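# Find working duct dampers and slide their indicators to green

## Task

Four duct dampers stand on the table, and some of them are faulty because the blade has slipped off its shaft and jammed; this cannot be seen. Test each one. For every damper that works, slide the cover of its status slider fully across so the slider shows green, and keep every faulty damper's slider showing red. Each damper must still be standing behind its own slider. A result counts only if it stays that way without the robot holding it. At the end, open the grippers and move the arms away.

## Robot and tools

ROBOT. There are two 7-joint Franka FR3 arms, left_arm and right_arm. Each carries a Robotiq two-finger gripper that opens to 140 mm. The bases are at left_arm (-0.036, +0.464, 0) m and right_arm (+0.057, -0.440, 0) m, each turned slightly about z. The names are labels only; they do not match the sides of any picture.

FRAME. All reported hand poses share one scene frame. Its origin is on the table surface midway between the arms. +z is up, +x points out across the table, and left_arm sits toward +y. Each state line gives, per arm, end_effector_position (metres) and end_effector_quat_wxyz. The position is the point between the pads when they are shut. Closed fingertips reach about 33 mm past it, open ones about 9 mm. Closing pushes the tips roughly 24 mm farther from the arm, so leave that gap above any surface. The printed position can be off, more so when the arm is stretched far.

execute_actions. The argument actions is a list holding one item or none, plus an optional pictures flag (true or false).
- Empty list: commands nothing and returns the current state.
- Move: {"rows": [...], "steps": n}, with 1 to 15 rows and n from 1 to 15 (15 if omitted). Each step lasts 1/30 s and uses one row. If there are fewer rows than steps, the last row repeats.
- Wait: {"steps": n} alone, with n up to 300. It returns once that many steps have passed since the previous result, and your reply time is counted within them.
A refused call sends nothing to the robot.

ROW LAYOUT. Each row is one list of 20 plain numbers covering both arms, even if only one arm moves. The order is:
- left_arm: 7 joint angles, then gripper position, force_limit and speed;
- right_arm: the same 10 numbers.
The joint numbers are absolute target angles in radians, not offsets. They use the same order and convention as the Joint positions line. The stated ranges are: waist -2.744..2.744, shoulder -1.784..1.784, upper arm roll -2.901..2.901, elbow -3.042..-0.152, forearm roll -2.807..2.807, wrist pitch 0.544..4.517, wrist roll -3.016..3.016. A target more than 0.018 rad beyond a range end, and farther out than the joint's current angle, gets the call refused. True ends can differ from these by up to 0.018 rad. A target past a true end is clipped to that end, and the result then reports "joint sent to its limit", sometimes for an earlier action. If that line is missing, it does not prove there is room left.
Each step, the target sent to a joint is kept within a set distance of its measured angle. That distance is 0.248 rad for the first four joints, 0.677 for forearm roll, 0.715 for wrist pitch and 1.54 for wrist roll. If the targets would put the hand more than 70 mm from where it is, they are all shrunk toward the current angles. Large moves therefore take several calls.

GRIPPER NUMBERS, all within [-1, 1]. position is an absolute opening: +1 is fully open, about -0.8 is where the pads touch, and -1 closes until something blocks the fingers. force_limit gives about 14 N at -1, 60 N at 0 and 107 N at +1. speed gives about 30, 140 and 250 mm/s at -1, 0 and +1. To leave a gripper as it is, repeat its previous three numbers, because 0 is itself a command. object_status means: 0 moving, 1 blocked while opening, 2 blocked while closing (a grip), 3 reached the target or pads met (a thin part may still be held). position_measured is in counts, from 3 fully open to 230 pads touching, and is not linear. To squeeze harder on a part already gripped, raise force_limit and change position slightly, for example -1 to -0.98.

RESULT LINES. Joint positions and Joint velocities list one block per arm in column order (rad, rad/s). "joint command not followed" means a clearance check altered or blocked joint targets; the rest of the row still ran. HELD marks steps where all or part of your row was not sent. Between calls the arms keep heading for the last row until they have nearly stopped or a step is HELD. After that, only a new action moves them further.

FAULTS. Each arm stops for 10 s and drops the rest of the call if contact torque reaches a joint's load limit or an outside force reaches 85 N. The load limits are 85 N m for the first four joints and 11 N m for the wrist joints, and a held part's weight counts. Holding loads warms the motors: MOTOR HOT is a warning, and OVER-TEMPERATURE FAULT means the brakes are on until it cools. Push gently, keep the arms from hitting each other, and do not knock or drop anything off the table. Sliders must stay where they are put once released.

zoom_image: camera (cam_high, cam_low, cam_left_wrist or cam_right_wrist) and region [x0, y0, x1, y1] in image pixels, origin at top-left, at most 504 by 504. It returns a closer view of the latest image. All four images are 504x504; the wrist cameras are fisheye.

read_manual: optional section, "licences". It returns licence text only and does not move anything.

finished_scene: scene (integer). Open the grippers and pull the arms clear before calling it.

Each tool is called after ">>>" by a JSON object that holds its "name" and its "arguments", one argument or row to a line.

## Session

>>> {"name": "execute_actions", "arguments": {
  "actions": []
}}

Scene clock: 0.00 s of 6600.00 s.
left_arm: end_effector_position=(+0.3352, -0.3162, +0.1127) position_measured=3 object_status=3 end_effector_quat_wxyz=(+0.215, +0.968, +0.124, +0.014) | right_arm: end_effector_position=(+0.6368, -0.4700, +0.3372) position_measured=3 object_status=3 end_effector_quat_wxyz=(-0.433, +0.718, -0.411, +0.359)
Joint positions: left_arm=[-1.115  0.804  0.162 -1.31  -0.375  2.502 -2.7  ] | right_arm=[ 0.634 -0.525 -0.561 -2.598  1.861  2.865 -2.461]
Joint velocities: left_arm=[ 0.    -0.001 -0.001  0.001 -0.001 -0.001  0.   ] | right_arm=[-0.    -0.001 -0.001 -0.001  0.     0.001 -0.001]

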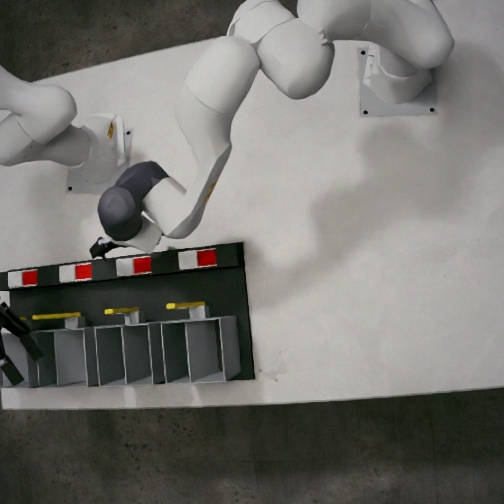

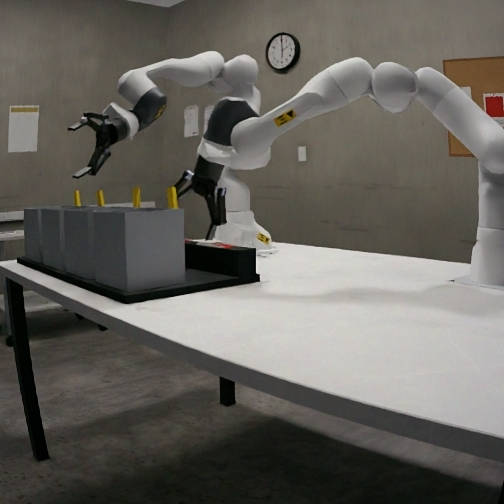

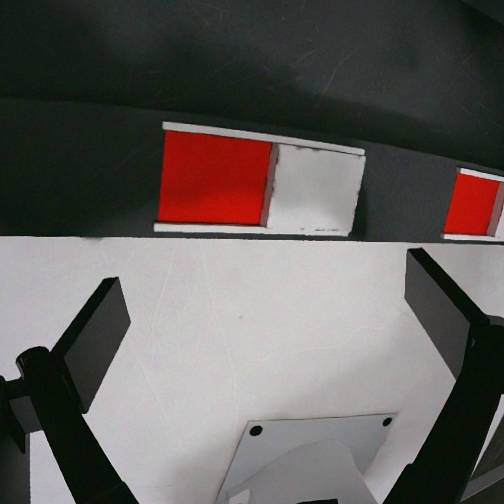

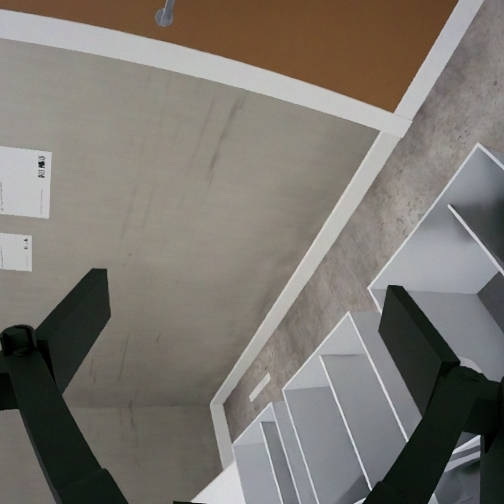

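>>> {"name": "execute_actions", "arguments": {
  "actions": [
    {"rows":[[0.3,-0.6,0,-2.3,0,1.7,-0.8,1,0,0,0.634,-0.525,-0.561,-2.598,1.861,2.865,-2.461,1,0,0]]}
  ],
  "pictures": false
}}

>>> {"name": "execute_actions", "arguments": {
  "actions": [
    {"steps":90}
  ],
  "pictures": false
}}

>>> {"name": "execute_actions", "arguments": {
  "actions": [
    {"rows":[[0.3,-0.6,0,-2.3,0,1.7,-0.8,1,0,0,0.19,-0.6,0,-2.1,0,1.5,-1.57,-1,0,0]]}
  ],
  "pictures": false
}}

>>> {"name": "execute_actions", "arguments": {
  "actions": [
    {"steps":120}
  ]
}}

Scene clock: 9.17 s of 6600.00 s.
left_arm: end_effector_position=(+0.3485, -0.0887, +0.1182) position_measured=3 object_status=3 end_effector_quat_wxyz=(+0.032, +0.986, -0.157, -0.051) | right_arm: end_effector_position=(+0.6368, -0.4700, +0.3372) position_measured=3 object_status=3 end_effector_quat_wxyz=(-0.433, +0.718, -0.411, +0.359)
Joint positions: left_arm=[-0.838  0.502  0.03  -1.624 -0.151  2.092 -2.093] | right_arm=[ 0.634 -0.525 -0.561 -2.598  1.861  2.865 -2.461]
Joint velocities: left_arm=[ 0.605 -0.634 -0.043 -0.611  0.279 -0.595  1.111] | right_arm=[ 0.    -0.001 -0.001  0.    -0.001  0.002 -0.   ]
Steps of this call (steps 1 to 90: nothing new was sent; then 5.67 s passed at rest; steps 91 to 105: all 15 steps of this action). Readings (joint positions | what the end effector reports):
91: left_arm=[-1.102 0.789 0.145 -1.328 -0.353 2.473 -2.661] | right_arm=[0.634 -0.525 -0.561 -2.598 1.861 2.865 -2.461] | left_arm position_measured=3 object_status=3 | right_arm position_measured=3 object_status=3
92: left_arm=[-1.086 0.770 0.129 -1.350 -0.331 2.439 -2.619] | right_arm=[0.634 -0.525 -0.561 -2.598 1.861 2.865 -2.461] | left_arm position_measured=3 object_status=3 | right_arm position_measured=3 object_status=3
94: left_arm=[-1.051 0.732 0.106 -1.391 -0.293 2.374 -2.538] | right_arm=[0.634 -0.525 -0.561 -2.598 1.861 2.865 -2.461] | left_arm position_measured=3 object_status=3 | right_arm position_measured=3 object_status=3
98: left_arm=[-0.974 0.652 0.073 -1.473 -0.228 2.259 -2.372] | right_arm=[0.634 -0.525 -0.561 -2.598 1.861 2.865 -2.461] | left_arm position_measured=3 object_status=3 | right_arm position_measured=3 object_status=3
105: the state above

Scene clock: 12.17 s of 6600.00 s.
left_arm: end_effector_position=(+0.3285, +0.5356, +0.3558) position_measured=3 object_status=3 end_effector_quat_wxyz=(-0.000, +0.960, -0.281, +0.004) | right_arm: end_effector_position=(+0.6368, -0.4700, +0.3372) position_measured=3 object_status=3 end_effector_quat_wxyz=(-0.433, +0.718, -0.411, +0.359)
Joint positions: left_arm=[ 0.298 -0.601  0.002 -2.298 -0.002  1.704 -0.806] | right_arm=[ 0.634 -0.525 -0.561 -2.598  1.861  2.865 -2.461]
Joint velocities: left_arm=[ 0.     0.001  0.     0.001 -0.001  0.001  0.002] | right_arm=[ 0.001  0.    -0.001  0.001  0.001 -0.001  0.   ]
Steps of this call (steps 1 to 90: the robot went on to your last target). Readings (joint positions | what the end effector reports):
1: left_arm=[-0.816 0.480 0.027 -1.647 -0.141 2.073 -2.055] | right_arm=[0.634 -0.525 -0.561 -2.598 1.861 2.865 -2.461] | left_arm position_measured=3 object_status=3 | right_arm position_measured=3 object_status=3
2: left_arm=[-0.794 0.457 0.025 -1.669 -0.132 2.054 -2.017] | right_arm=[0.634 -0.525 -0.561 -2.598 1.861 2.865 -2.461] | left_arm position_measured=3 object_status=3 | right_arm position_measured=3 object_status=3
4: left_arm=[-0.748 0.411 0.021 -1.716 -0.115 2.019 -1.944] | right_arm=[0.634 -0.525 -0.561 -2.598 1.861 2.865 -2.461] | left_arm position_measured=3 object_status=3 | right_arm position_measured=3 object_status=3
8: left_arm=[-0.649 0.311 0.015 -1.814 -0.086 1.956 -1.803] | right_arm=[0.634 -0.525 -0.561 -2.598 1.861 2.865 -2.461] | left_arm position_measured=3 object_status=3 | right_arm position_measured=3 object_status=3
90: the state above
All arms were judged still, so your last target was given up. Only a new action makes them travel on or press farther. Fingers that are still opening or closing keep moving.

Scene clock: 12.67 s of 6600.00 s.
left_arm: end_effector_position=(+0.3285, +0.5356, +0.3557) position_measured=3 object_status=3 end_effector_quat_wxyz=(-0.000, +0.960, -0.281, +0.004) | right_arm: end_effector_position=(+0.6416, -0.3776, +0.5669) position_measured=108 object_status=0 end_effector_quat_wxyz=(-0.465, +0.777, -0.115, +0.408)
Joint positions: left_arm=[ 0.298 -0.601  0.002 -2.298 -0.002  1.704 -0.806] | right_arm=[ 0.356 -0.572 -0.286 -2.327  1.282  2.411 -2.18 ]
Joint velocities: left_arm=[-0.    -0.001  0.     0.001  0.001  0.     0.003] | right_arm=[-0.451 -0.102  0.619  0.677 -1.276 -1.013  0.537]
Steps of this call (steps 1 to 15: all 15 steps of this action). Readings (joint positions | what the end effector reports):
1: left_arm=[0.298 -0.601 0.002 -2.298 -0.002 1.704 -0.806] | right_arm=[0.620 -0.525 -0.550 -2.593 1.835 2.844 -2.444] | left_arm position_measured=3 object_status=3 | right_arm position_measured=3 object_status=0
2: left_arm=[0.298 -0.601 0.002 -2.298 -0.002 1.704 -0.806] | right_arm=[0.604 -0.527 -0.535 -2.580 1.803 2.819 -2.426] | left_arm position_measured=3 object_status=3 | right_arm position_measured=9 object_status=0
4: left_arm=[0.298 -0.601 0.002 -2.298 -0.002 1.704 -0.806] | right_arm=[0.572 -0.535 -0.503 -2.548 1.737 2.767 -2.391] | left_arm position_measured=3 object_status=3 | right_arm position_measured=25 object_status=0
8: left_arm=[0.298 -0.601 0.002 -2.298 -0.002 1.704 -0.806] | right_arm=[0.500 -0.550 -0.433 -2.479 1.592 2.654 -2.317] | left_arm position_measured=3 object_status=3 | right_arm position_measured=55 object_status=0
15: the state above

Scene clock: 16.67 s of 6600.00 s.
left_arm: end_effector_position=(+0.3284, +0.5356, +0.3557) position_measured=3 object_status=3 end_effector_quat_wxyz=(-0.000, +0.960, -0.281, +0.004) | right_arm: end_effector_position=(+0.4124, -0.4392, +0.4301) position_measured=233 object_status=3 end_effector_quat_wxyz=(-0.001, +1.000, +0.002, -0.000)
Joint positions: left_arm=[ 0.298 -0.601  0.002 -2.298 -0.002  1.704 -0.805] | right_arm=[ 0.191 -0.599 -0.001 -2.102  0.002  1.503 -1.573]
Joint velocities: left_arm=[-0.     0.     0.001 -0.     0.001  0.001 -0.001] | right_arm=[-0.002 -0.001 -0.002  0.001 -0.     0.     0.   ]
Steps of this call (steps 1 to 75: the robot went on to your last target; steps 76 to 120: nothing new was sent). Readings (joint positions | what the end effector reports):
1: left_arm=[0.298 -0.601 0.002 -2.298 -0.002 1.704 -0.805] | right_arm=[0.340 -0.575 -0.264 -2.305 1.236 2.375 -2.162] | left_arm position_measured=3 object_status=3 | right_arm position_measured=116 object_status=0
2: left_arm=[0.298 -0.601 0.002 -2.298 -0.002 1.704 -0.805] | right_arm=[0.326 -0.578 -0.242 -2.285 1.190 2.340 -2.145] | left_arm position_measured=3 object_status=3 | right_arm position_measured=123 object_status=0
4: left_arm=[0.298 -0.601 0.002 -2.298 -0.002 1.704 -0.805] | right_arm=[0.302 -0.584 -0.201 -2.251 1.100 2.269 -2.112] | left_arm position_measured=3 object_status=3 | right_arm position_measured=138 object_status=0
8: left_arm=[0.298 -0.601 0.002 -2.298 -0.002 1.704 -0.805] | right_arm=[0.268 -0.591 -0.133 -2.200 0.912 2.125 -2.050] | left_arm position_measured=3 object_status=3 | right_arm position_measured=169 object_status=0
120: the state above
All arms were judged still, so your last target was given up. Only a new action makes them travel on or press farther. Fingers that are still opening or closing keep moving.

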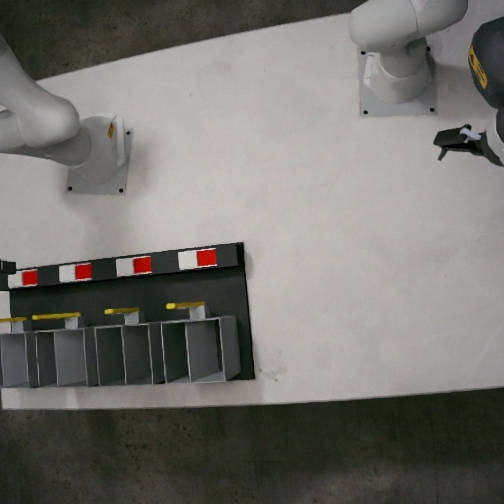

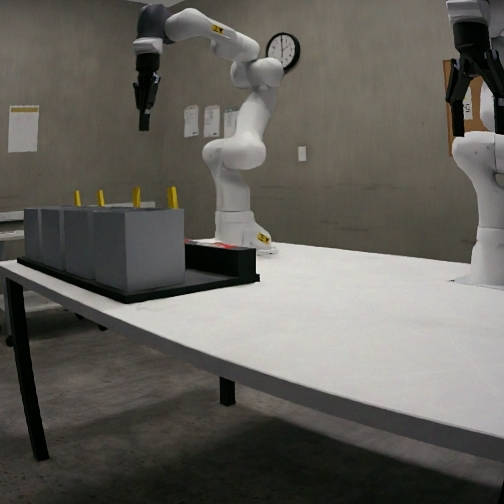

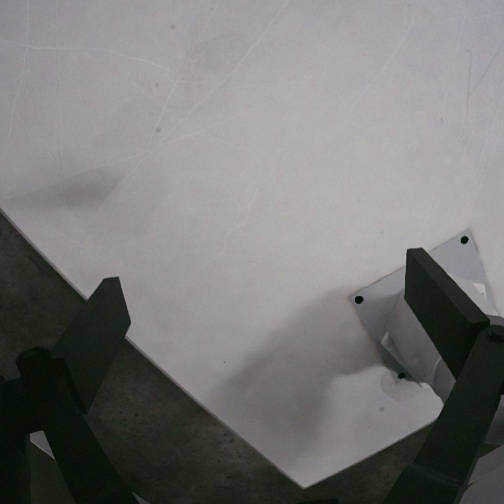

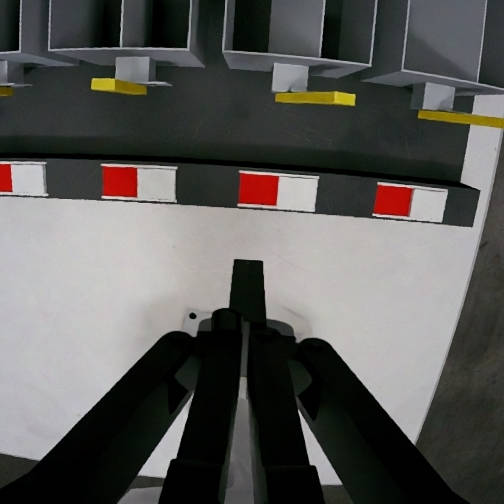

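>>> {"name": "execute_actions", "arguments": {
  "actions": [
    {"rows":[[0.3,-0.6,0,-2.3,0,1.7,-0.8,1,0,0,0.28,-0.346,0,-2.307,0,1.961,-1.48,-1,0,0]]}
  ],
  "pictures": false
}}

>>> {"name": "execute_actions", "arguments": {
  "actions": [
    {"steps":40}
  ]
}}

Scene clock: 22.37 s of 6600.00 s.
left_arm: end_effector_position=(+0.3284, +0.5356, +0.3556) position_measured=3 object_status=3 end_effector_quat_wxyz=(-0.000, +0.960, -0.281, +0.004) | right_arm: end_effector_position=(+0.4829, -0.4016, +0.2643) position_measured=233 object_status=3 end_effector_quat_wxyz=(+0.001, +1.000, +0.013, -0.028)
Joint positions: left_arm=[ 0.298 -0.601  0.001 -2.298 -0.002  1.704 -0.805] | right_arm=[ 0.278 -0.343  0.    -2.307  0.002  1.908 -1.509]
Joint velocities: left_arm=[ 0.001  0.001 -0.    -0.     0.     0.     0.   ] | right_arm=[ 0.006 -0.026 -0.001 -0.    -0.     0.304  0.085]
Steps of this call (steps 1 to 90: nothing new was sent; then 2.20 s passed at rest; steps 91 to 105: all 15 steps of this action). Readings (joint positions | what the end effector reports):
91: left_arm=[0.298 -0.601 0.001 -2.298 -0.002 1.704 -0.805] | right_arm=[0.198 -0.592 -0.003 -2.112 0.002 1.531 -1.570] | left_arm position_measured=3 object_status=3 | right_arm position_measured=233 object_status=3
92: left_arm=[0.298 -0.601 0.001 -2.298 -0.002 1.704 -0.805] | right_arm=[0.207 -0.571 -0.003 -2.130 0.002 1.561 -1.567] | left_arm position_measured=3 object_status=3 | right_arm position_measured=233 object_status=3
94: left_arm=[0.298 -0.601 0.001 -2.298 -0.002 1.704 -0.805] | right_arm=[0.225 -0.515 -0.003 -2.172 0.002 1.621 -1.560] | left_arm position_measured=3 object_status=3 | right_arm position_measured=233 object_status=3
98: left_arm=[0.298 -0.601 0.001 -2.298 -0.002 1.704 -0.805] | right_arm=[0.261 -0.399 -0.002 -2.261 0.002 1.767 -1.540] | left_arm position_measured=3 object_status=3 | right_arm position_measured=233 object_status=3
105: the state above

Scene clock: 23.70 s of 6600.00 s.
left_arm: end_effector_position=(+0.3284, +0.5356, +0.3556) position_measured=3 object_status=3 end_effector_quat_wxyz=(-0.000, +0.960, -0.281, +0.004) | right_arm: end_effector_position=(+0.4988, -0.4000, +0.2691) position_measured=233 object_status=3 end_effector_quat_wxyz=(-0.001, +1.000, +0.001, -0.002)
Joint positions: left_arm=[ 0.298 -0.601  0.001 -2.298 -0.002  1.704 -0.805] | right_arm=[ 0.279 -0.345  0.    -2.307  0.002  1.958 -1.484]
Joint velocities: left_arm=[-0.001  0.001  0.001 -0.     0.001  0.001  0.   ] | right_arm=[0.001 0.    0.001 0.001 0.001 0.    0.001]
Steps of this call (steps 1 to 30: the robot went on to your last target; steps 31 to 40: nothing new was sent). Readings (joint positions | what the end effector reports):
1: left_arm=[0.298 -0.601 0.001 -2.298 -0.002 1.704 -0.805] | right_arm=[0.278 -0.343 0.000 -2.307 0.002 1.917 -1.507] | left_arm position_measured=3 object_status=3 | right_arm position_measured=233 object_status=3
2: left_arm=[0.298 -0.601 0.001 -2.298 -0.002 1.704 -0.805] | right_arm=[0.278 -0.344 0.000 -2.307 0.002 1.925 -1.504] | left_arm position_measured=3 object_status=3 | right_arm position_measured=233 object_status=3
4: left_arm=[0.298 -0.601 0.001 -2.298 -0.002 1.704 -0.805] | right_arm=[0.278 -0.345 0.000 -2.307 0.002 1.936 -1.500] | left_arm position_measured=3 object_status=3 | right_arm position_measured=233 object_status=3
8: left_arm=[0.298 -0.601 0.001 -2.298 -0.002 1.704 -0.805] | right_arm=[0.278 -0.345 0.000 -2.307 0.002 1.948 -1.494] | left_arm position_measured=3 object_status=3 | right_arm position_measured=233 object_status=3
40: the state above
All arms were judged still, so your last target was given up. Only a new action makes them travel on or press farther. Fingers that are still opening or closing keep moving.

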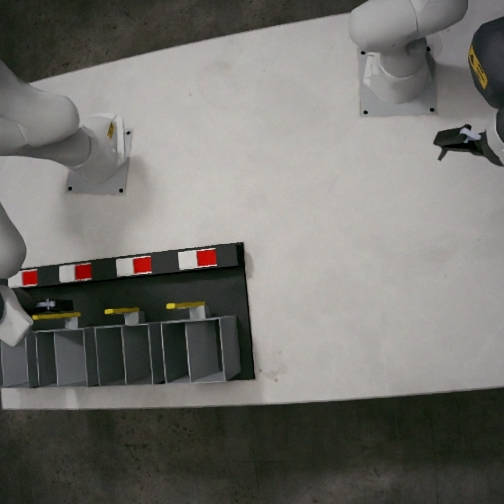

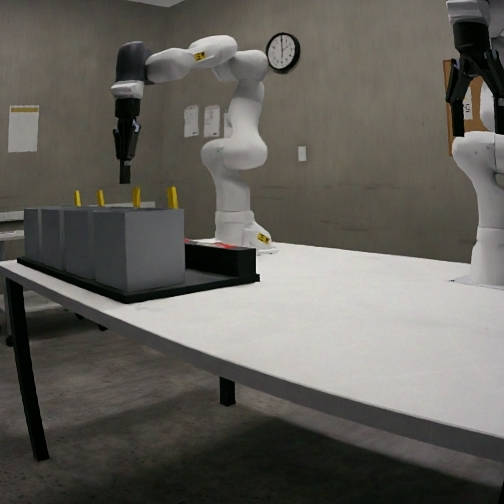

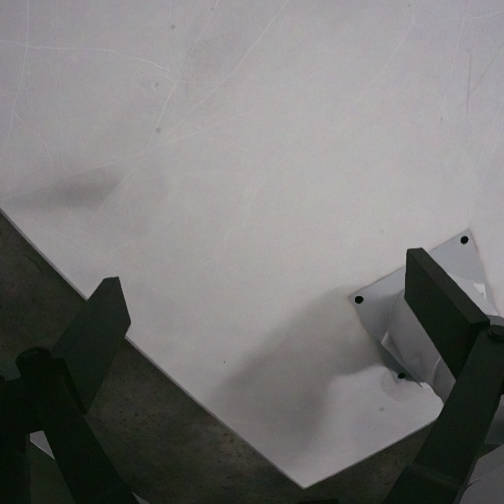

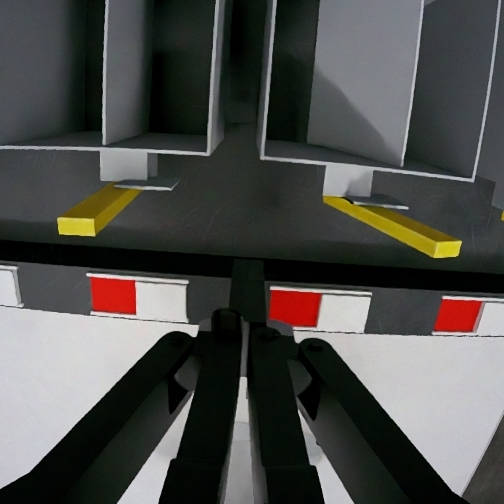

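>>> {"name": "execute_actions", "arguments": {
  "actions": [
    {"rows":[[0.3,-0.6,0,-2.3,0,1.7,-0.8,1,0,0,0.276,-0.212,0,-2.389,0,2.177,-1.484,-1,0,0]]}
  ],
  "pictures": false
}}

>>> {"name": "execute_actions", "arguments": {
  "actions": [
    {"steps":30}
  ],
  "pictures": false
}}

>>> {"name": "execute_actions", "arguments": {
  "actions": [
    {"rows":[[0.3,-0.6,0,-2.3,0,1.7,-0.8,1,0,0,0.42,-0.165,0,-2.335,0,2.172,-1.34,-1,0,0]]}
  ],
  "pictures": false
}}

>>> {"name": "execute_actions", "arguments": {
  "actions": [
    {"steps":30}
  ]
}}

Scene clock: 30.87 s of 6600.00 s.
left_arm: end_effector_position=(+0.3284, +0.5356, +0.3556) position_measured=3 object_status=3 end_effector_quat_wxyz=(-0.000, +0.960, -0.281, +0.004) | right_arm: end_effector_position=(+0.5142, -0.3992, +0.1874) position_measured=233 object_status=3 end_effector_quat_wxyz=(+0.000, +1.000, -0.000, -0.009)
Joint positions: left_arm=[ 0.298 -0.601  0.001 -2.298 -0.002  1.704 -0.805] | right_arm=[ 0.278 -0.211  0.    -2.39   0.002  2.162 -1.483]
Joint velocities: left_arm=[-0.     0.     0.001  0.001  0.001 -0.001 -0.001] | right_arm=[-0.001 -0.001 -0.001 -0.    -0.001  0.074 -0.001]
Steps of this call (steps 1 to 90: nothing new was sent; then 3.67 s passed at rest; steps 91 to 105: all 15 steps of this action). Readings (joint positions | what the end effector reports):
91: left_arm=[0.298 -0.601 0.001 -2.298 -0.002 1.704 -0.805] | right_arm=[0.278 -0.333 0.000 -2.315 0.002 1.990 -1.483] | left_arm position_measured=3 object_status=3 | right_arm position_measured=233 object_status=3
92: left_arm=[0.298 -0.601 0.001 -2.298 -0.002 1.704 -0.805] | right_arm=[0.278 -0.305 0.000 -2.330 0.002 2.024 -1.483] | left_arm position_measured=3 object_status=3 | right_arm position_measured=233 object_status=3
94: left_arm=[0.298 -0.601 0.001 -2.298 -0.002 1.704 -0.805] | right_arm=[0.278 -0.247 0.000 -2.364 0.002 2.072 -1.483] | left_arm position_measured=3 object_status=3 | right_arm position_measured=233 object_status=3
98: left_arm=[0.298 -0.601 0.001 -2.298 -0.002 1.704 -0.805] | right_arm=[0.278 -0.208 0.000 -2.390 0.002 2.124 -1.483] | left_arm position_measured=3 object_status=3 | right_arm position_measured=233 object_status=3
105: the state above

Scene clock: 31.87 s of 6600.00 s.
left_arm: end_effector_position=(+0.3284, +0.5356, +0.3556) position_measured=3 object_status=3 end_effector_quat_wxyz=(-0.000, +0.960, -0.281, +0.004) | right_arm: end_effector_position=(+0.5180, -0.3989, +0.1884) position_measured=233 object_status=3 end_effector_quat_wxyz=(-0.000, +1.000, -0.000, -0.003)
Joint positions: left_arm=[ 0.298 -0.601  0.001 -2.298 -0.002  1.704 -0.805] | right_arm=[ 0.277 -0.211  0.    -2.39   0.002  2.174 -1.483]
Joint velocities: left_arm=[ 0.    -0.     0.    -0.001 -0.    -0.     0.   ] | right_arm=[ 0.001  0.    -0.001  0.    -0.    -0.    -0.001]
Steps of this call (steps 1 to 30: the robot went on to your last target). Readings (joint positions | what the end effector reports):
1: left_arm=[0.298 -0.601 0.001 -2.298 -0.002 1.704 -0.805] | right_arm=[0.278 -0.211 0.000 -2.390 0.002 2.164 -1.483] | left_arm position_measured=3 object_status=3 | right_arm position_measured=233 object_status=3
2: left_arm=[0.298 -0.601 0.001 -2.298 -0.002 1.704 -0.805] | right_arm=[0.278 -0.211 0.000 -2.390 0.002 2.166 -1.483] | left_arm position_measured=3 object_status=3 | right_arm position_measured=233 object_status=3
4: left_arm=[0.298 -0.601 0.001 -2.298 -0.002 1.704 -0.805] | right_arm=[0.278 -0.211 0.000 -2.390 0.002 2.168 -1.483] | left_arm position_measured=3 object_status=3 | right_arm position_measured=233 object_status=3
8: left_arm=[0.298 -0.601 0.001 -2.298 -0.002 1.704 -0.805] | right_arm=[0.278 -0.211 0.000 -2.390 0.002 2.171 -1.483] | left_arm position_measured=3 object_status=3 | right_arm position_measured=233 object_status=3
30: the state above
All arms were judged still, so your last target was given up. Only a new action makes them travel on or press farther. Fingers that are still opening or closing keep moving.

Scene clock: 32.37 s of 6600.00 s.
left_arm: end_effector_position=(+0.3284, +0.5356, +0.3556) position_measured=3 object_status=3 end_effector_quat_wxyz=(-0.000, +0.960, -0.281, +0.004) | right_arm: end_effector_position=(+0.5249, -0.3299, +0.1911) position_measured=233 object_status=3 end_effector_quat_wxyz=(-0.000, +1.000, +0.015, +0.001)
Joint positions: left_arm=[ 0.298 -0.601  0.001 -2.298 -0.002  1.704 -0.805] | right_arm=[ 0.418 -0.167  0.002 -2.338  0.001  2.172 -1.371]
Joint velocities: left_arm=[-0.001  0.    -0.     0.    -0.    -0.001 -0.   ] | right_arm=[-0.001  0.    -0.002  0.001  0.001  0.001  0.09 ]
Steps of this call (steps 1 to 15: all 15 steps of this action). Readings (joint positions | what the end effector reports):
1: left_arm=[0.298 -0.601 0.001 -2.298 -0.002 1.704 -0.805] | right_arm=[0.306 -0.201 -0.013 -2.377 0.001 2.172 -1.470] | left_arm position_measured=3 object_status=3 | right_arm position_measured=233 object_status=3
2: left_arm=[0.298 -0.601 0.001 -2.298 -0.002 1.704 -0.805] | right_arm=[0.339 -0.189 -0.013 -2.362 0.001 2.172 -1.457] | left_arm position_measured=3 object_status=3 | right_arm position_measured=233 object_status=3
4: left_arm=[0.298 -0.601 0.001 -2.298 -0.002 1.704 -0.805] | right_arm=[0.388 -0.175 -0.001 -2.347 0.001 2.172 -1.435] | left_arm position_measured=3 object_status=3 | right_arm position_measured=233 object_status=3
8: left_arm=[0.298 -0.601 0.001 -2.298 -0.002 1.704 -0.805] | right_arm=[0.418 -0.167 0.005 -2.340 0.001 2.172 -1.402] | left_arm position_measured=3 object_status=3 | right_arm position_measured=233 object_status=3
15: the state above

Scene clock: 33.37 s of 6600.00 s.
left_arm: end_effector_position=(+0.3284, +0.5356, +0.3556) position_measured=3 object_status=3 end_effector_quat_wxyz=(-0.000, +0.960, -0.281, +0.004) | right_arm: end_effector_position=(+0.5250, -0.3300, +0.1911) position_measured=233 object_status=3 end_effector_quat_wxyz=(-0.000, +1.000, +0.002, +0.001)
Joint positions: left_arm=[ 0.298 -0.601  0.001 -2.298 -0.002  1.704 -0.805] | right_arm=[ 0.419 -0.166  0.001 -2.337  0.001  2.172 -1.344]
Joint velocities: left_arm=[-0.001  0.     0.001  0.001 -0.002  0.     0.   ] | right_arm=[ 0.001 -0.    -0.    -0.001  0.    -0.     0.003]
Steps of this call (steps 1 to 30: the robot went on to your last target). Readings (joint positions | what the end effector reports):
1: left_arm=[0.298 -0.601 0.001 -2.298 -0.002 1.704 -0.805] | right_arm=[0.418 -0.167 0.002 -2.338 0.001 2.172 -1.368] | left_arm position_measured=3 object_status=3 | right_arm position_measured=233 object_status=3
2: left_arm=[0.298 -0.601 0.001 -2.298 -0.002 1.704 -0.805] | right_arm=[0.418 -0.167 0.002 -2.338 0.001 2.172 -1.365] | left_arm position_measured=3 object_status=3 | right_arm position_measured=233 object_status=3
4: left_arm=[0.298 -0.601 0.001 -2.298 -0.002 1.704 -0.805] | right_arm=[0.418 -0.167 0.002 -2.338 0.001 2.172 -1.361] | left_arm position_measured=3 object_status=3 | right_arm position_measured=233 object_status=3
8: left_arm=[0.298 -0.601 0.001 -2.298 -0.002 1.704 -0.805] | right_arm=[0.418 -0.166 0.002 -2.337 0.001 2.172 -1.355] | left_arm position_measured=3 object_status=3 | right_arm position_measured=233 object_status=3
30: the state above
All arms were judged still, so your last target was given up. Only a new action makes them travel on or press farther. Fingers that are still opening or closing keep moving.

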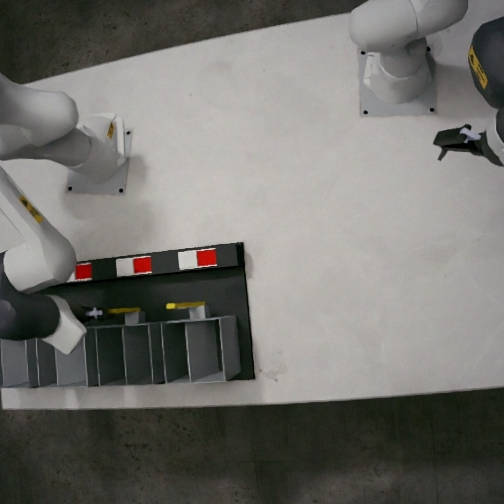

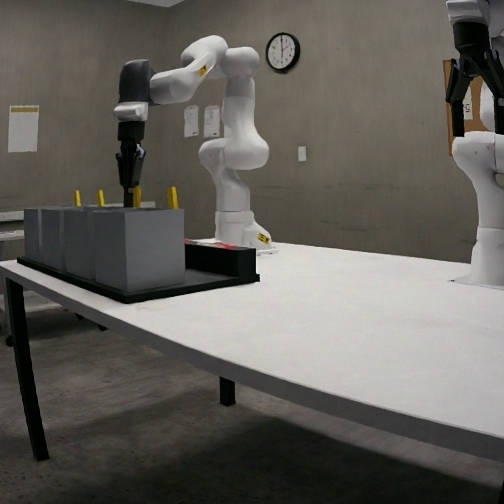

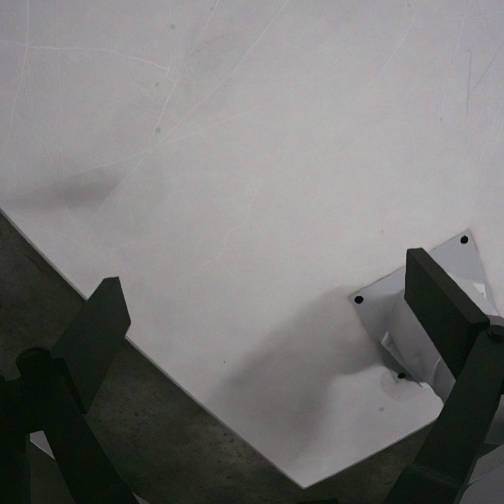

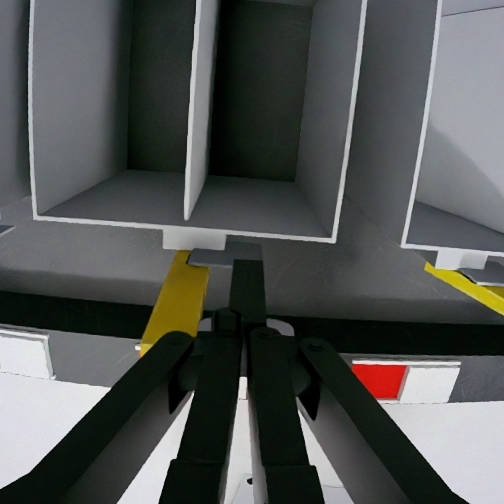

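>>> {"name": "execute_actions", "arguments": {
  "actions": [
    {"rows":[[0.3,-0.6,0,-2.3,0,1.7,-0.8,1,0,0,0.15,-0.225,0,-2.405,0,2.18,-1.61,-1,0,0]]}
  ],
  "pictures": false
}}

>>> {"name": "execute_actions", "arguments": {
  "actions": [
    {"steps":25}
  ],
  "pictures": false
}}

>>> {"name": "execute_actions", "arguments": {
  "actions": [
    {"rows":[[0.3,-0.6,0,-2.3,0,1.7,-0.8,1,0,0,0.14,-0.224,0,-2.404,0,2.18,-1.62,-1,0,0],[0.3,-0.6,0,-2.3,0,1.7,-0.8,1,0,0,0.13,-0.223,0,-2.403,0,2.18,-1.63,-1,0,0],[0.3,-0.6,0,-2.3,0,1.7,-0.8,1,0,0,0.12,-0.222,0,-2.402,0,2.18,-1.64,-1,0,0],[0.3,-0.6,0,-2.3,0,1.7,-0.8,1,0,0,0.11,-0.221,0,-2.401,0,2.18,-1.65,-1,0,0],[0.3,-0.6,0,-2.3,0,1.7,-0.8,1,0,0,0.10,-0.22,0,-2.4,0,2.18,-1.66,-1,0,0],[0.3,-0.6,0,-2.3,0,1.7,-0.8,1,0,0,0.09,-0.219,0,-2.399,0,2.18,-1.67,-1,0,0],[0.3,-0.6,0,-2.3,0,1.7,-0.8,1,0,0,0.08,-0.218,0,-2.398,0,2.18,-1.68,-1,0,0],[0.3,-0.6,0,-2.3,0,1.7,-0.8,1,0,0,0.07,-0.217,0,-2.397,0,2.18,-1.69,-1,0,0],[0.3,-0.6,0,-2.3,0,1.7,-0.8,1,0,0,0.06,-0.216,0,-2.396,0,2.18,-1.7,-1,0,0],[0.3,-0.6,0,-2.3,0,1.7,-0.8,1,0,0,0.05,-0.215,0,-2.394,0,2.18,-1.71,-1,0,0],[0.3,-0.6,0,-2.3,0,1.7,-0.8,1,0,0,0.04,-0.214,0,-2.392,0,2.18,-1.72,-1,0,0],[0.3,-0.6,0,-2.3,0,1.7,-0.8,1,0,0,0.03,-0.213,0,-2.39,0,2.18,-1.73,-1,0,0],[0.3,-0.6,0,-2.3,0,1.7,-0.8,1,0,0,0.02,-0.212,0,-2.389,0,2.18,-1.74,-1,0,0],[0.3,-0.6,0,-2.3,0,1.7,-0.8,1,0,0,0.01,-0.21,0,-2.387,0,2.18,-1.75,-1,0,0],[0.3,-0.6,0,-2.3,0,1.7,-0.8,1,0,0,0.0,-0.208,0,-2.385,0,2.18,-1.76,-1,0,0]]}
  ],
  "pictures": false
}}

>>> {"name": "execute_actions", "arguments": {
  "actions": [
    {"steps":25}
  ]
}}

Scene clock: 44.63 s of 6600.00 s.
left_arm: end_effector_position=(+0.3283, +0.5356, +0.3556) position_measured=3 object_status=3 end_effector_quat_wxyz=(-0.000, +0.960, -0.281, +0.004) | right_arm: end_effector_position=(+0.5164, -0.4583, +0.1890) position_measured=233 object_status=3 end_effector_quat_wxyz=(-0.001, +0.999, -0.033, -0.001)
Joint positions: left_arm=[ 0.298 -0.601  0.001 -2.298 -0.002  1.704 -0.805] | right_arm=[ 0.151 -0.223 -0.002 -2.402  0.001  2.176 -1.547]
Joint velocities: left_arm=[ 0.001 -0.001  0.001  0.     0.    -0.     0.   ] | right_arm=[-0.     0.     0.014 -0.006  0.     0.001 -0.196]
Steps of this call (steps 1 to 90: nothing new was sent; then 7.77 s passed at rest; steps 91 to 105: all 15 steps of this action). Readings (joint positions | what the end effector reports):
91: left_arm=[0.298 -0.601 0.001 -2.298 -0.002 1.704 -0.805] | right_arm=[0.390 -0.173 0.015 -2.346 0.001 2.174 -1.358] | left_arm position_measured=3 object_status=3 | right_arm position_measured=233 object_status=3
92: left_arm=[0.298 -0.601 0.001 -2.298 -0.002 1.704 -0.805] | right_arm=[0.352 -0.183 0.018 -2.357 0.001 2.174 -1.373] | left_arm position_measured=3 object_status=3 | right_arm position_measured=233 object_status=3
94: left_arm=[0.298 -0.601 0.001 -2.298 -0.002 1.704 -0.805] | right_arm=[0.268 -0.200 0.013 -2.376 0.001 2.175 -1.407] | left_arm position_measured=3 object_status=3 | right_arm position_measured=233 object_status=3
98: left_arm=[0.298 -0.601 0.001 -2.298 -0.002 1.704 -0.805] | right_arm=[0.163 -0.220 -0.008 -2.397 0.001 2.176 -1.478] | left_arm position_measured=3 object_status=3 | right_arm position_measured=233 object_status=3
105: the state above

Scene clock: 45.47 s of 6600.00 s.
left_arm: end_effector_position=(+0.3283, +0.5356, +0.3556) position_measured=3 object_status=3 end_effector_quat_wxyz=(-0.000, +0.960, -0.281, +0.004) | right_arm: end_effector_position=(+0.5164, -0.4579, +0.1890) position_measured=233 object_status=3 end_effector_quat_wxyz=(-0.001, +1.000, -0.004, -0.001)
Joint positions: left_arm=[ 0.298 -0.601  0.001 -2.299 -0.002  1.704 -0.805] | right_arm=[ 0.151 -0.224 -0.001 -2.403  0.001  2.177 -1.603]
Joint velocities: left_arm=[ 0.001 -0.001  0.    -0.     0.     0.     0.   ] | right_arm=[-0.001 -0.001 -0.001  0.001  0.001 -0.    -0.013]
Steps of this call (steps 1 to 25: the robot went on to your last target). Readings (joint positions | what the end effector reports):
1: left_arm=[0.298 -0.601 0.001 -2.298 -0.002 1.704 -0.805] | right_arm=[0.151 -0.223 -0.002 -2.402 0.001 2.176 -1.553] | left_arm position_measured=3 object_status=3 | right_arm position_measured=233 object_status=3
2: left_arm=[0.298 -0.601 0.001 -2.298 -0.002 1.704 -0.805] | right_arm=[0.151 -0.223 -0.002 -2.402 0.001 2.176 -1.558] | left_arm position_measured=3 object_status=3 | right_arm position_measured=233 object_status=3
4: left_arm=[0.298 -0.601 0.001 -2.298 -0.002 1.704 -0.805] | right_arm=[0.151 -0.223 -0.002 -2.402 0.001 2.177 -1.568] | left_arm position_measured=3 object_status=3 | right_arm position_measured=233 object_status=3
8: left_arm=[0.298 -0.601 0.001 -2.298 -0.002 1.704 -0.805] | right_arm=[0.151 -0.224 -0.002 -2.402 0.001 2.177 -1.582] | left_arm position_measured=3 object_status=3 | right_arm position_measured=233 object_status=3
25: the state above

Scene clock: 45.97 s of 6600.00 s.
left_arm: end_effector_position=(+0.3283, +0.5356, +0.3556) position_measured=3 object_status=3 end_effector_quat_wxyz=(-0.000, +0.960, -0.281, +0.004) | right_arm: end_effector_position=(+0.5146, -0.5155, +0.1893) position_measured=233 object_status=3 end_effector_quat_wxyz=(-0.001, +1.000, -0.025, -0.000)
Joint positions: left_arm=[ 0.298 -0.601  0.001 -2.299 -0.002  1.704 -0.805] | right_arm=[ 0.024 -0.213  0.001 -2.391  0.001  2.177 -1.686]
Joint velocities: left_arm=[ 0.001  0.    -0.    -0.001 -0.001 -0.001 -0.   ] | right_arm=[-0.284  0.042 -0.008  0.052  0.001  0.004 -0.237]
Steps of this call (steps 1 to 15: all 15 steps of this action). Readings (joint positions | what the end effector reports):
1: left_arm=[0.298 -0.601 0.001 -2.299 -0.002 1.704 -0.805] | right_arm=[0.149 -0.224 -0.001 -2.403 0.001 2.177 -1.604] | left_arm position_measured=3 object_status=3 | right_arm position_measured=233 object_status=3
2: left_arm=[0.298 -0.601 0.001 -2.299 -0.002 1.704 -0.805] | right_arm=[0.145 -0.224 0.000 -2.403 0.001 2.177 -1.606] | left_arm position_measured=3 object_status=3 | right_arm position_measured=233 object_status=3
4: left_arm=[0.298 -0.601 0.001 -2.299 -0.002 1.704 -0.805] | right_arm=[0.131 -0.223 0.001 -2.403 0.001 2.177 -1.613] | left_arm position_measured=3 object_status=3 | right_arm position_measured=233 object_status=3
8: left_arm=[0.298 -0.601 0.001 -2.299 -0.002 1.704 -0.805] | right_arm=[0.093 -0.220 0.001 -2.401 0.001 2.177 -1.634] | left_arm position_measured=3 object_status=3 | right_arm position_measured=233 object_status=3
15: the state above

Scene clock: 46.80 s of 6600.00 s.
left_arm: end_effector_position=(+0.3283, +0.5356, +0.3556) position_measured=3 object_status=3 end_effector_quat_wxyz=(-0.000, +0.960, -0.281, +0.004) | right_arm: end_effector_position=(+0.5140, -0.5257, +0.1894) position_measured=233 object_status=3 end_effector_quat_wxyz=(-0.001, +1.000, -0.003, -0.000)
Joint positions: left_arm=[ 0.298 -0.601  0.001 -2.299 -0.002  1.704 -0.805] | right_arm=[ 0.003 -0.21   0.    -2.388  0.002  2.177 -1.752]
Joint velocities: left_arm=[ 0.001  0.     0.001  0.002  0.    -0.     0.002] | right_arm=[ 0.    -0.001  0.001  0.    -0.    -0.    -0.015]
Steps of this call (steps 1 to 25: the robot went on to your last target). Readings (joint positions | what the end effector reports):
1: left_arm=[0.298 -0.601 0.001 -2.299 -0.002 1.704 -0.805] | right_arm=[0.016 -0.212 0.001 -2.390 0.001 2.177 -1.693] | left_arm position_measured=3 object_status=3 | right_arm position_measured=233 object_status=3
2: left_arm=[0.298 -0.601 0.001 -2.299 -0.002 1.704 -0.805] | right_arm=[0.010 -0.211 0.000 -2.389 0.001 2.177 -1.700] | left_arm position_measured=3 object_status=3 | right_arm position_measured=233 object_status=3
4: left_arm=[0.298 -0.601 0.001 -2.299 -0.002 1.704 -0.805] | right_arm=[0.005 -0.210 -0.000 -2.388 0.002 2.177 -1.711] | left_arm position_measured=3 object_status=3 | right_arm position_measured=233 object_status=3
8: left_arm=[0.298 -0.601 0.001 -2.299 -0.002 1.704 -0.805] | right_arm=[0.004 -0.210 0.000 -2.388 0.002 2.177 -1.727] | left_arm position_measured=3 object_status=3 | right_arm position_measured=233 object_status=3
25: the state above

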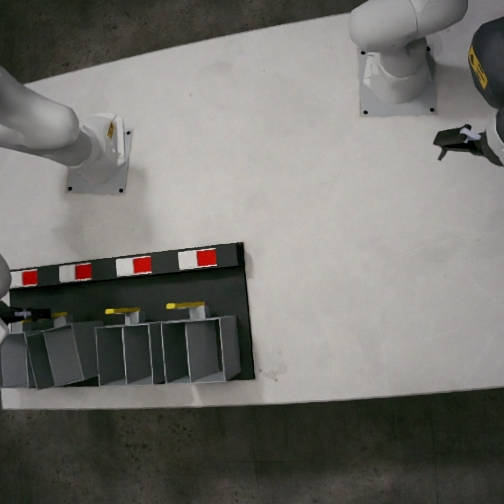

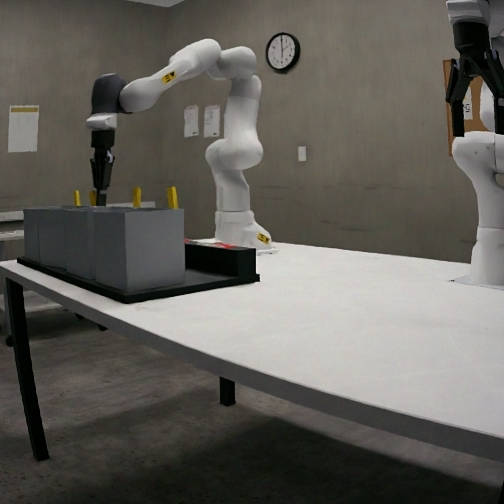

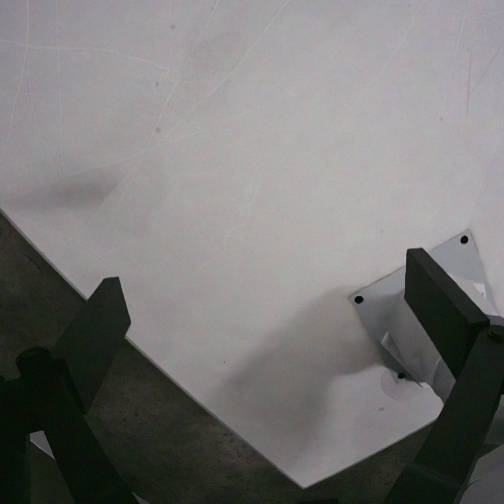

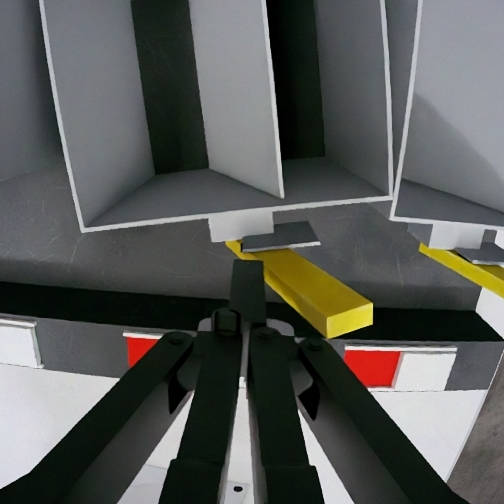

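>>> {"name": "execute_actions", "arguments": {
  "actions": [
    {"rows":[[0.3,-0.6,0,-2.3,0,1.7,-0.8,1,0,0,0.05,-0.3,0,-2.26,0,1.96,-1.8,-1,0,0]]}
  ],
  "pictures": false
}}

>>> {"name": "execute_actions", "arguments": {
  "actions": [
    {"steps":10}
  ],
  "pictures": false
}}

>>> {"name": "execute_actions", "arguments": {
  "actions": [
    {"rows":[[0.3,-0.6,0,-2.3,0,1.7,-0.8,1,0,0,-0.034,0.068,0,-1.905,0,1.973,-1.92,-1,0,0]]}
  ],
  "pictures": false
}}

>>> {"name": "execute_actions", "arguments": {
  "actions": [
    {"steps":30}
  ]
}}

Scene clock: 57.77 s of 6600.00 s.
left_arm: end_effector_position=(+0.3283, +0.5356, +0.3556) position_measured=3 object_status=3 end_effector_quat_wxyz=(-0.000, +0.960, -0.281, +0.004) | right_arm: end_effector_position=(+0.5173, -0.5047, +0.2734) position_measured=233 object_status=3 end_effector_quat_wxyz=(+0.001, +0.999, +0.039, +0.008)
Joint positions: left_arm=[ 0.298 -0.601  0.001 -2.299 -0.002  1.704 -0.805] | right_arm=[ 0.048 -0.301  0.001 -2.26   0.001  1.976 -1.789]
Joint velocities: left_arm=[-0.    -0.001  0.    -0.001  0.    -0.    -0.001] | right_arm=[-0.     0.001 -0.     0.002 -0.    -0.077 -0.028]
Steps of this call (steps 1 to 30: the robot went on to your last target; steps 31 to 90: nothing new was sent; then 7.47 s passed at rest; steps 91 to 105: all 15 steps of this action). Readings (joint positions | what the end effector reports):
91: left_arm=[0.298 -0.601 0.001 -2.299 -0.002 1.704 -0.805] | right_arm=[0.011 -0.214 -0.003 -2.370 0.001 2.144 -1.760] | left_arm position_measured=3 object_status=3 | right_arm position_measured=233 object_status=3
92: left_arm=[0.298 -0.601 0.001 -2.299 -0.002 1.704 -0.805] | right_arm=[0.020 -0.231 -0.003 -2.344 0.001 2.113 -1.763] | left_arm position_measured=3 object_status=3 | right_arm position_measured=233 object_status=3
94: left_arm=[0.298 -0.601 0.001 -2.299 -0.002 1.704 -0.805] | right_arm=[0.037 -0.272 -0.001 -2.295 0.001 2.066 -1.770] | left_arm position_measured=3 object_status=3 | right_arm position_measured=233 object_status=3
98: left_arm=[0.298 -0.601 0.001 -2.299 -0.002 1.704 -0.805] | right_arm=[0.048 -0.305 0.001 -2.261 0.001 2.014 -1.779] | left_arm position_measured=3 object_status=3 | right_arm position_measured=233 object_status=3
105: the state above

Scene clock: 58.10 s of 6600.00 s.
left_arm: end_effector_position=(+0.3283, +0.5356, +0.3556) position_measured=3 object_status=3 end_effector_quat_wxyz=(-0.000, +0.960, -0.281, +0.004) | right_arm: end_effector_position=(+0.5140, -0.5042, +0.2724) position_measured=233 object_status=3 end_effector_quat_wxyz=(+0.000, +0.999, +0.041, +0.003)
Joint positions: left_arm=[ 0.298 -0.601  0.001 -2.299 -0.002  1.704 -0.805] | right_arm=[ 0.048 -0.301  0.001 -2.26   0.001  1.965 -1.794]
Joint velocities: left_arm=[ 0.001  0.    -0.001 -0.     0.002  0.    -0.   ] | right_arm=[ 0.     0.001  0.001 -0.    -0.    -0.01  -0.009]
Steps of this call (steps 1 to 10: the robot went on to your last target). Readings (joint positions | what the end effector reports):
1: left_arm=[0.298 -0.601 0.001 -2.299 -0.002 1.704 -0.805] | right_arm=[0.048 -0.301 0.001 -2.260 0.001 1.973 -1.789] | left_arm position_measured=3 object_status=3 | right_arm position_measured=233 object_status=3
2: left_arm=[0.298 -0.601 0.001 -2.299 -0.002 1.704 -0.805] | right_arm=[0.048 -0.301 0.001 -2.260 0.001 1.972 -1.790] | left_arm position_measured=3 object_status=3 | right_arm position_measured=233 object_status=3
4: left_arm=[0.298 -0.601 0.001 -2.299 -0.002 1.704 -0.805] | right_arm=[0.048 -0.301 0.001 -2.260 0.001 1.969 -1.791] | left_arm position_measured=3 object_status=3 | right_arm position_measured=233 object_status=3
8: left_arm=[0.298 -0.601 0.001 -2.299 -0.002 1.704 -0.805] | right_arm=[0.048 -0.301 0.001 -2.260 0.001 1.966 -1.793] | left_arm position_measured=3 object_status=3 | right_arm position_measured=233 object_status=3
10: the state above

Scene clock: 58.60 s of 6600.00 s.
left_arm: end_effector_position=(+0.3283, +0.5356, +0.3556) position_measured=3 object_status=3 end_effector_quat_wxyz=(-0.000, +0.960, -0.281, +0.004) | right_arm: end_effector_position=(+0.6169, -0.5680, +0.2469) position_measured=233 object_status=3 end_effector_quat_wxyz=(-0.002, +0.999, +0.047, -0.004)
Joint positions: left_arm=[ 0.298 -0.601  0.001 -2.299 -0.002  1.704 -0.805] | right_arm=[-0.034  0.069 -0.002 -1.909  0.001  1.97  -1.89 ]
Joint velocities: left_arm=[ 0.    -0.     0.    -0.    -0.001  0.    -0.   ] | right_arm=[ 0.    -0.009  0.001  0.034  0.     0.006 -0.088]
Steps of this call (steps 1 to 15: all 15 steps of this action). Readings (joint positions | what the end effector reports):
1: left_arm=[0.298 -0.601 0.001 -2.299 -0.002 1.704 -0.805] | right_arm=[0.037 -0.265 0.007 -2.213 0.001 1.952 -1.803] | left_arm position_measured=3 object_status=3 | right_arm position_measured=233 object_status=3
2: left_arm=[0.298 -0.601 0.001 -2.299 -0.002 1.704 -0.805] | right_arm=[0.023 -0.209 0.007 -2.151 0.001 1.956 -1.811] | left_arm position_measured=3 object_status=3 | right_arm position_measured=233 object_status=3
4: left_arm=[0.298 -0.601 0.001 -2.299 -0.002 1.704 -0.805] | right_arm=[-0.003 -0.091 0.005 -2.030 0.001 1.962 -1.829] | left_arm position_measured=3 object_status=3 | right_arm position_measured=233 object_status=3
8: left_arm=[0.298 -0.601 0.001 -2.299 -0.002 1.704 -0.805] | right_arm=[-0.031 0.049 -0.002 -1.933 0.001 1.969 -1.860] | left_arm position_measured=3 object_status=3 | right_arm position_measured=233 object_status=3
15: the state above

Scene clock: 59.60 s of 6600.00 s.
left_arm: end_effector_position=(+0.3283, +0.5356, +0.3556) position_measured=3 object_status=3 end_effector_quat_wxyz=(-0.000, +0.960, -0.281, +0.004) | right_arm: end_effector_position=(+0.6178, -0.5680, +0.2480) position_measured=233 object_status=3 end_effector_quat_wxyz=(-0.001, +0.998, +0.060, -0.003)
Joint positions: left_arm=[ 0.298 -0.601  0.001 -2.299 -0.002  1.704 -0.805] | right_arm=[-0.034  0.069 -0.001 -1.907  0.001  1.97  -1.916]
Joint velocities: left_arm=[ 0.001  0.001  0.001  0.001 -0.001  0.     0.001] | right_arm=[-0.001 -0.     0.     0.001 -0.     0.001 -0.002]
Steps of this call (steps 1 to 30: the robot went on to your last target). Readings (joint positions | what the end effector reports):
1: left_arm=[0.298 -0.601 0.001 -2.299 -0.002 1.704 -0.805] | right_arm=[-0.034 0.069 -0.002 -1.908 0.001 1.970 -1.893] | left_arm position_measured=3 object_status=3 | right_arm position_measured=233 object_status=3
2: left_arm=[0.298 -0.601 0.001 -2.299 -0.002 1.704 -0.805] | right_arm=[-0.034 0.069 -0.002 -1.908 0.001 1.970 -1.895] | left_arm position_measured=3 object_status=3 | right_arm position_measured=233 object_status=3
4: left_arm=[0.298 -0.601 0.001 -2.299 -0.002 1.704 -0.805] | right_arm=[-0.034 0.069 -0.002 -1.908 0.001 1.970 -1.900] | left_arm position_measured=3 object_status=3 | right_arm position_measured=233 object_status=3
8: left_arm=[0.298 -0.601 0.001 -2.299 -0.002 1.704 -0.805] | right_arm=[-0.034 0.069 -0.002 -1.908 0.001 1.970 -1.906] | left_arm position_measured=3 object_status=3 | right_arm position_measured=233 object_status=3
30: the state above
All arms were judged still, so your last target was given up. Only a new action makes them travel on or press farther. Fingers that are still opening or closing keep moving.

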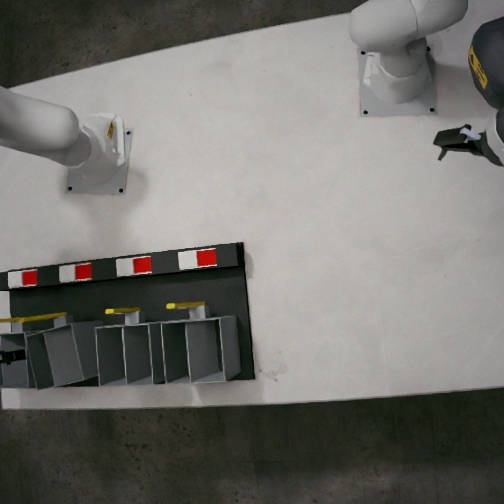

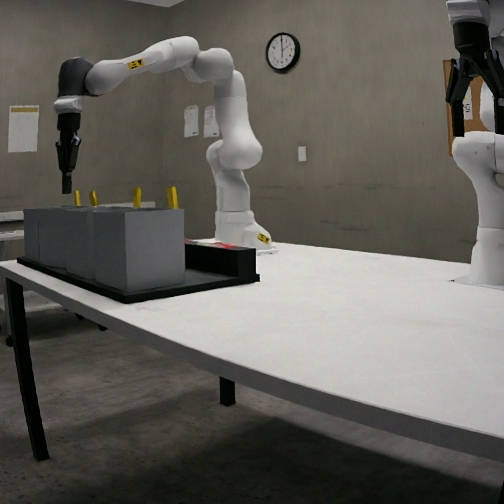

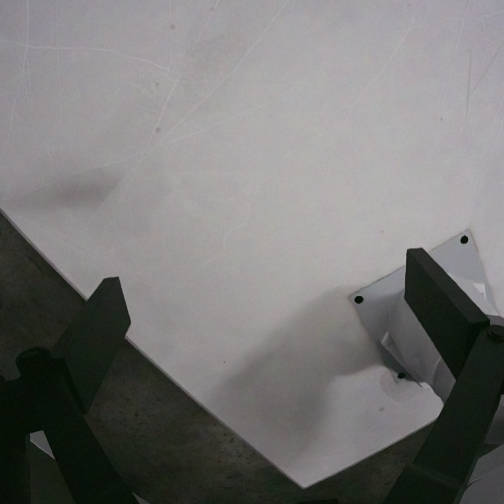

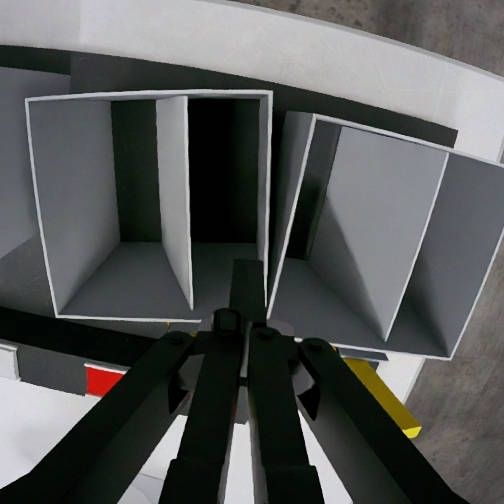

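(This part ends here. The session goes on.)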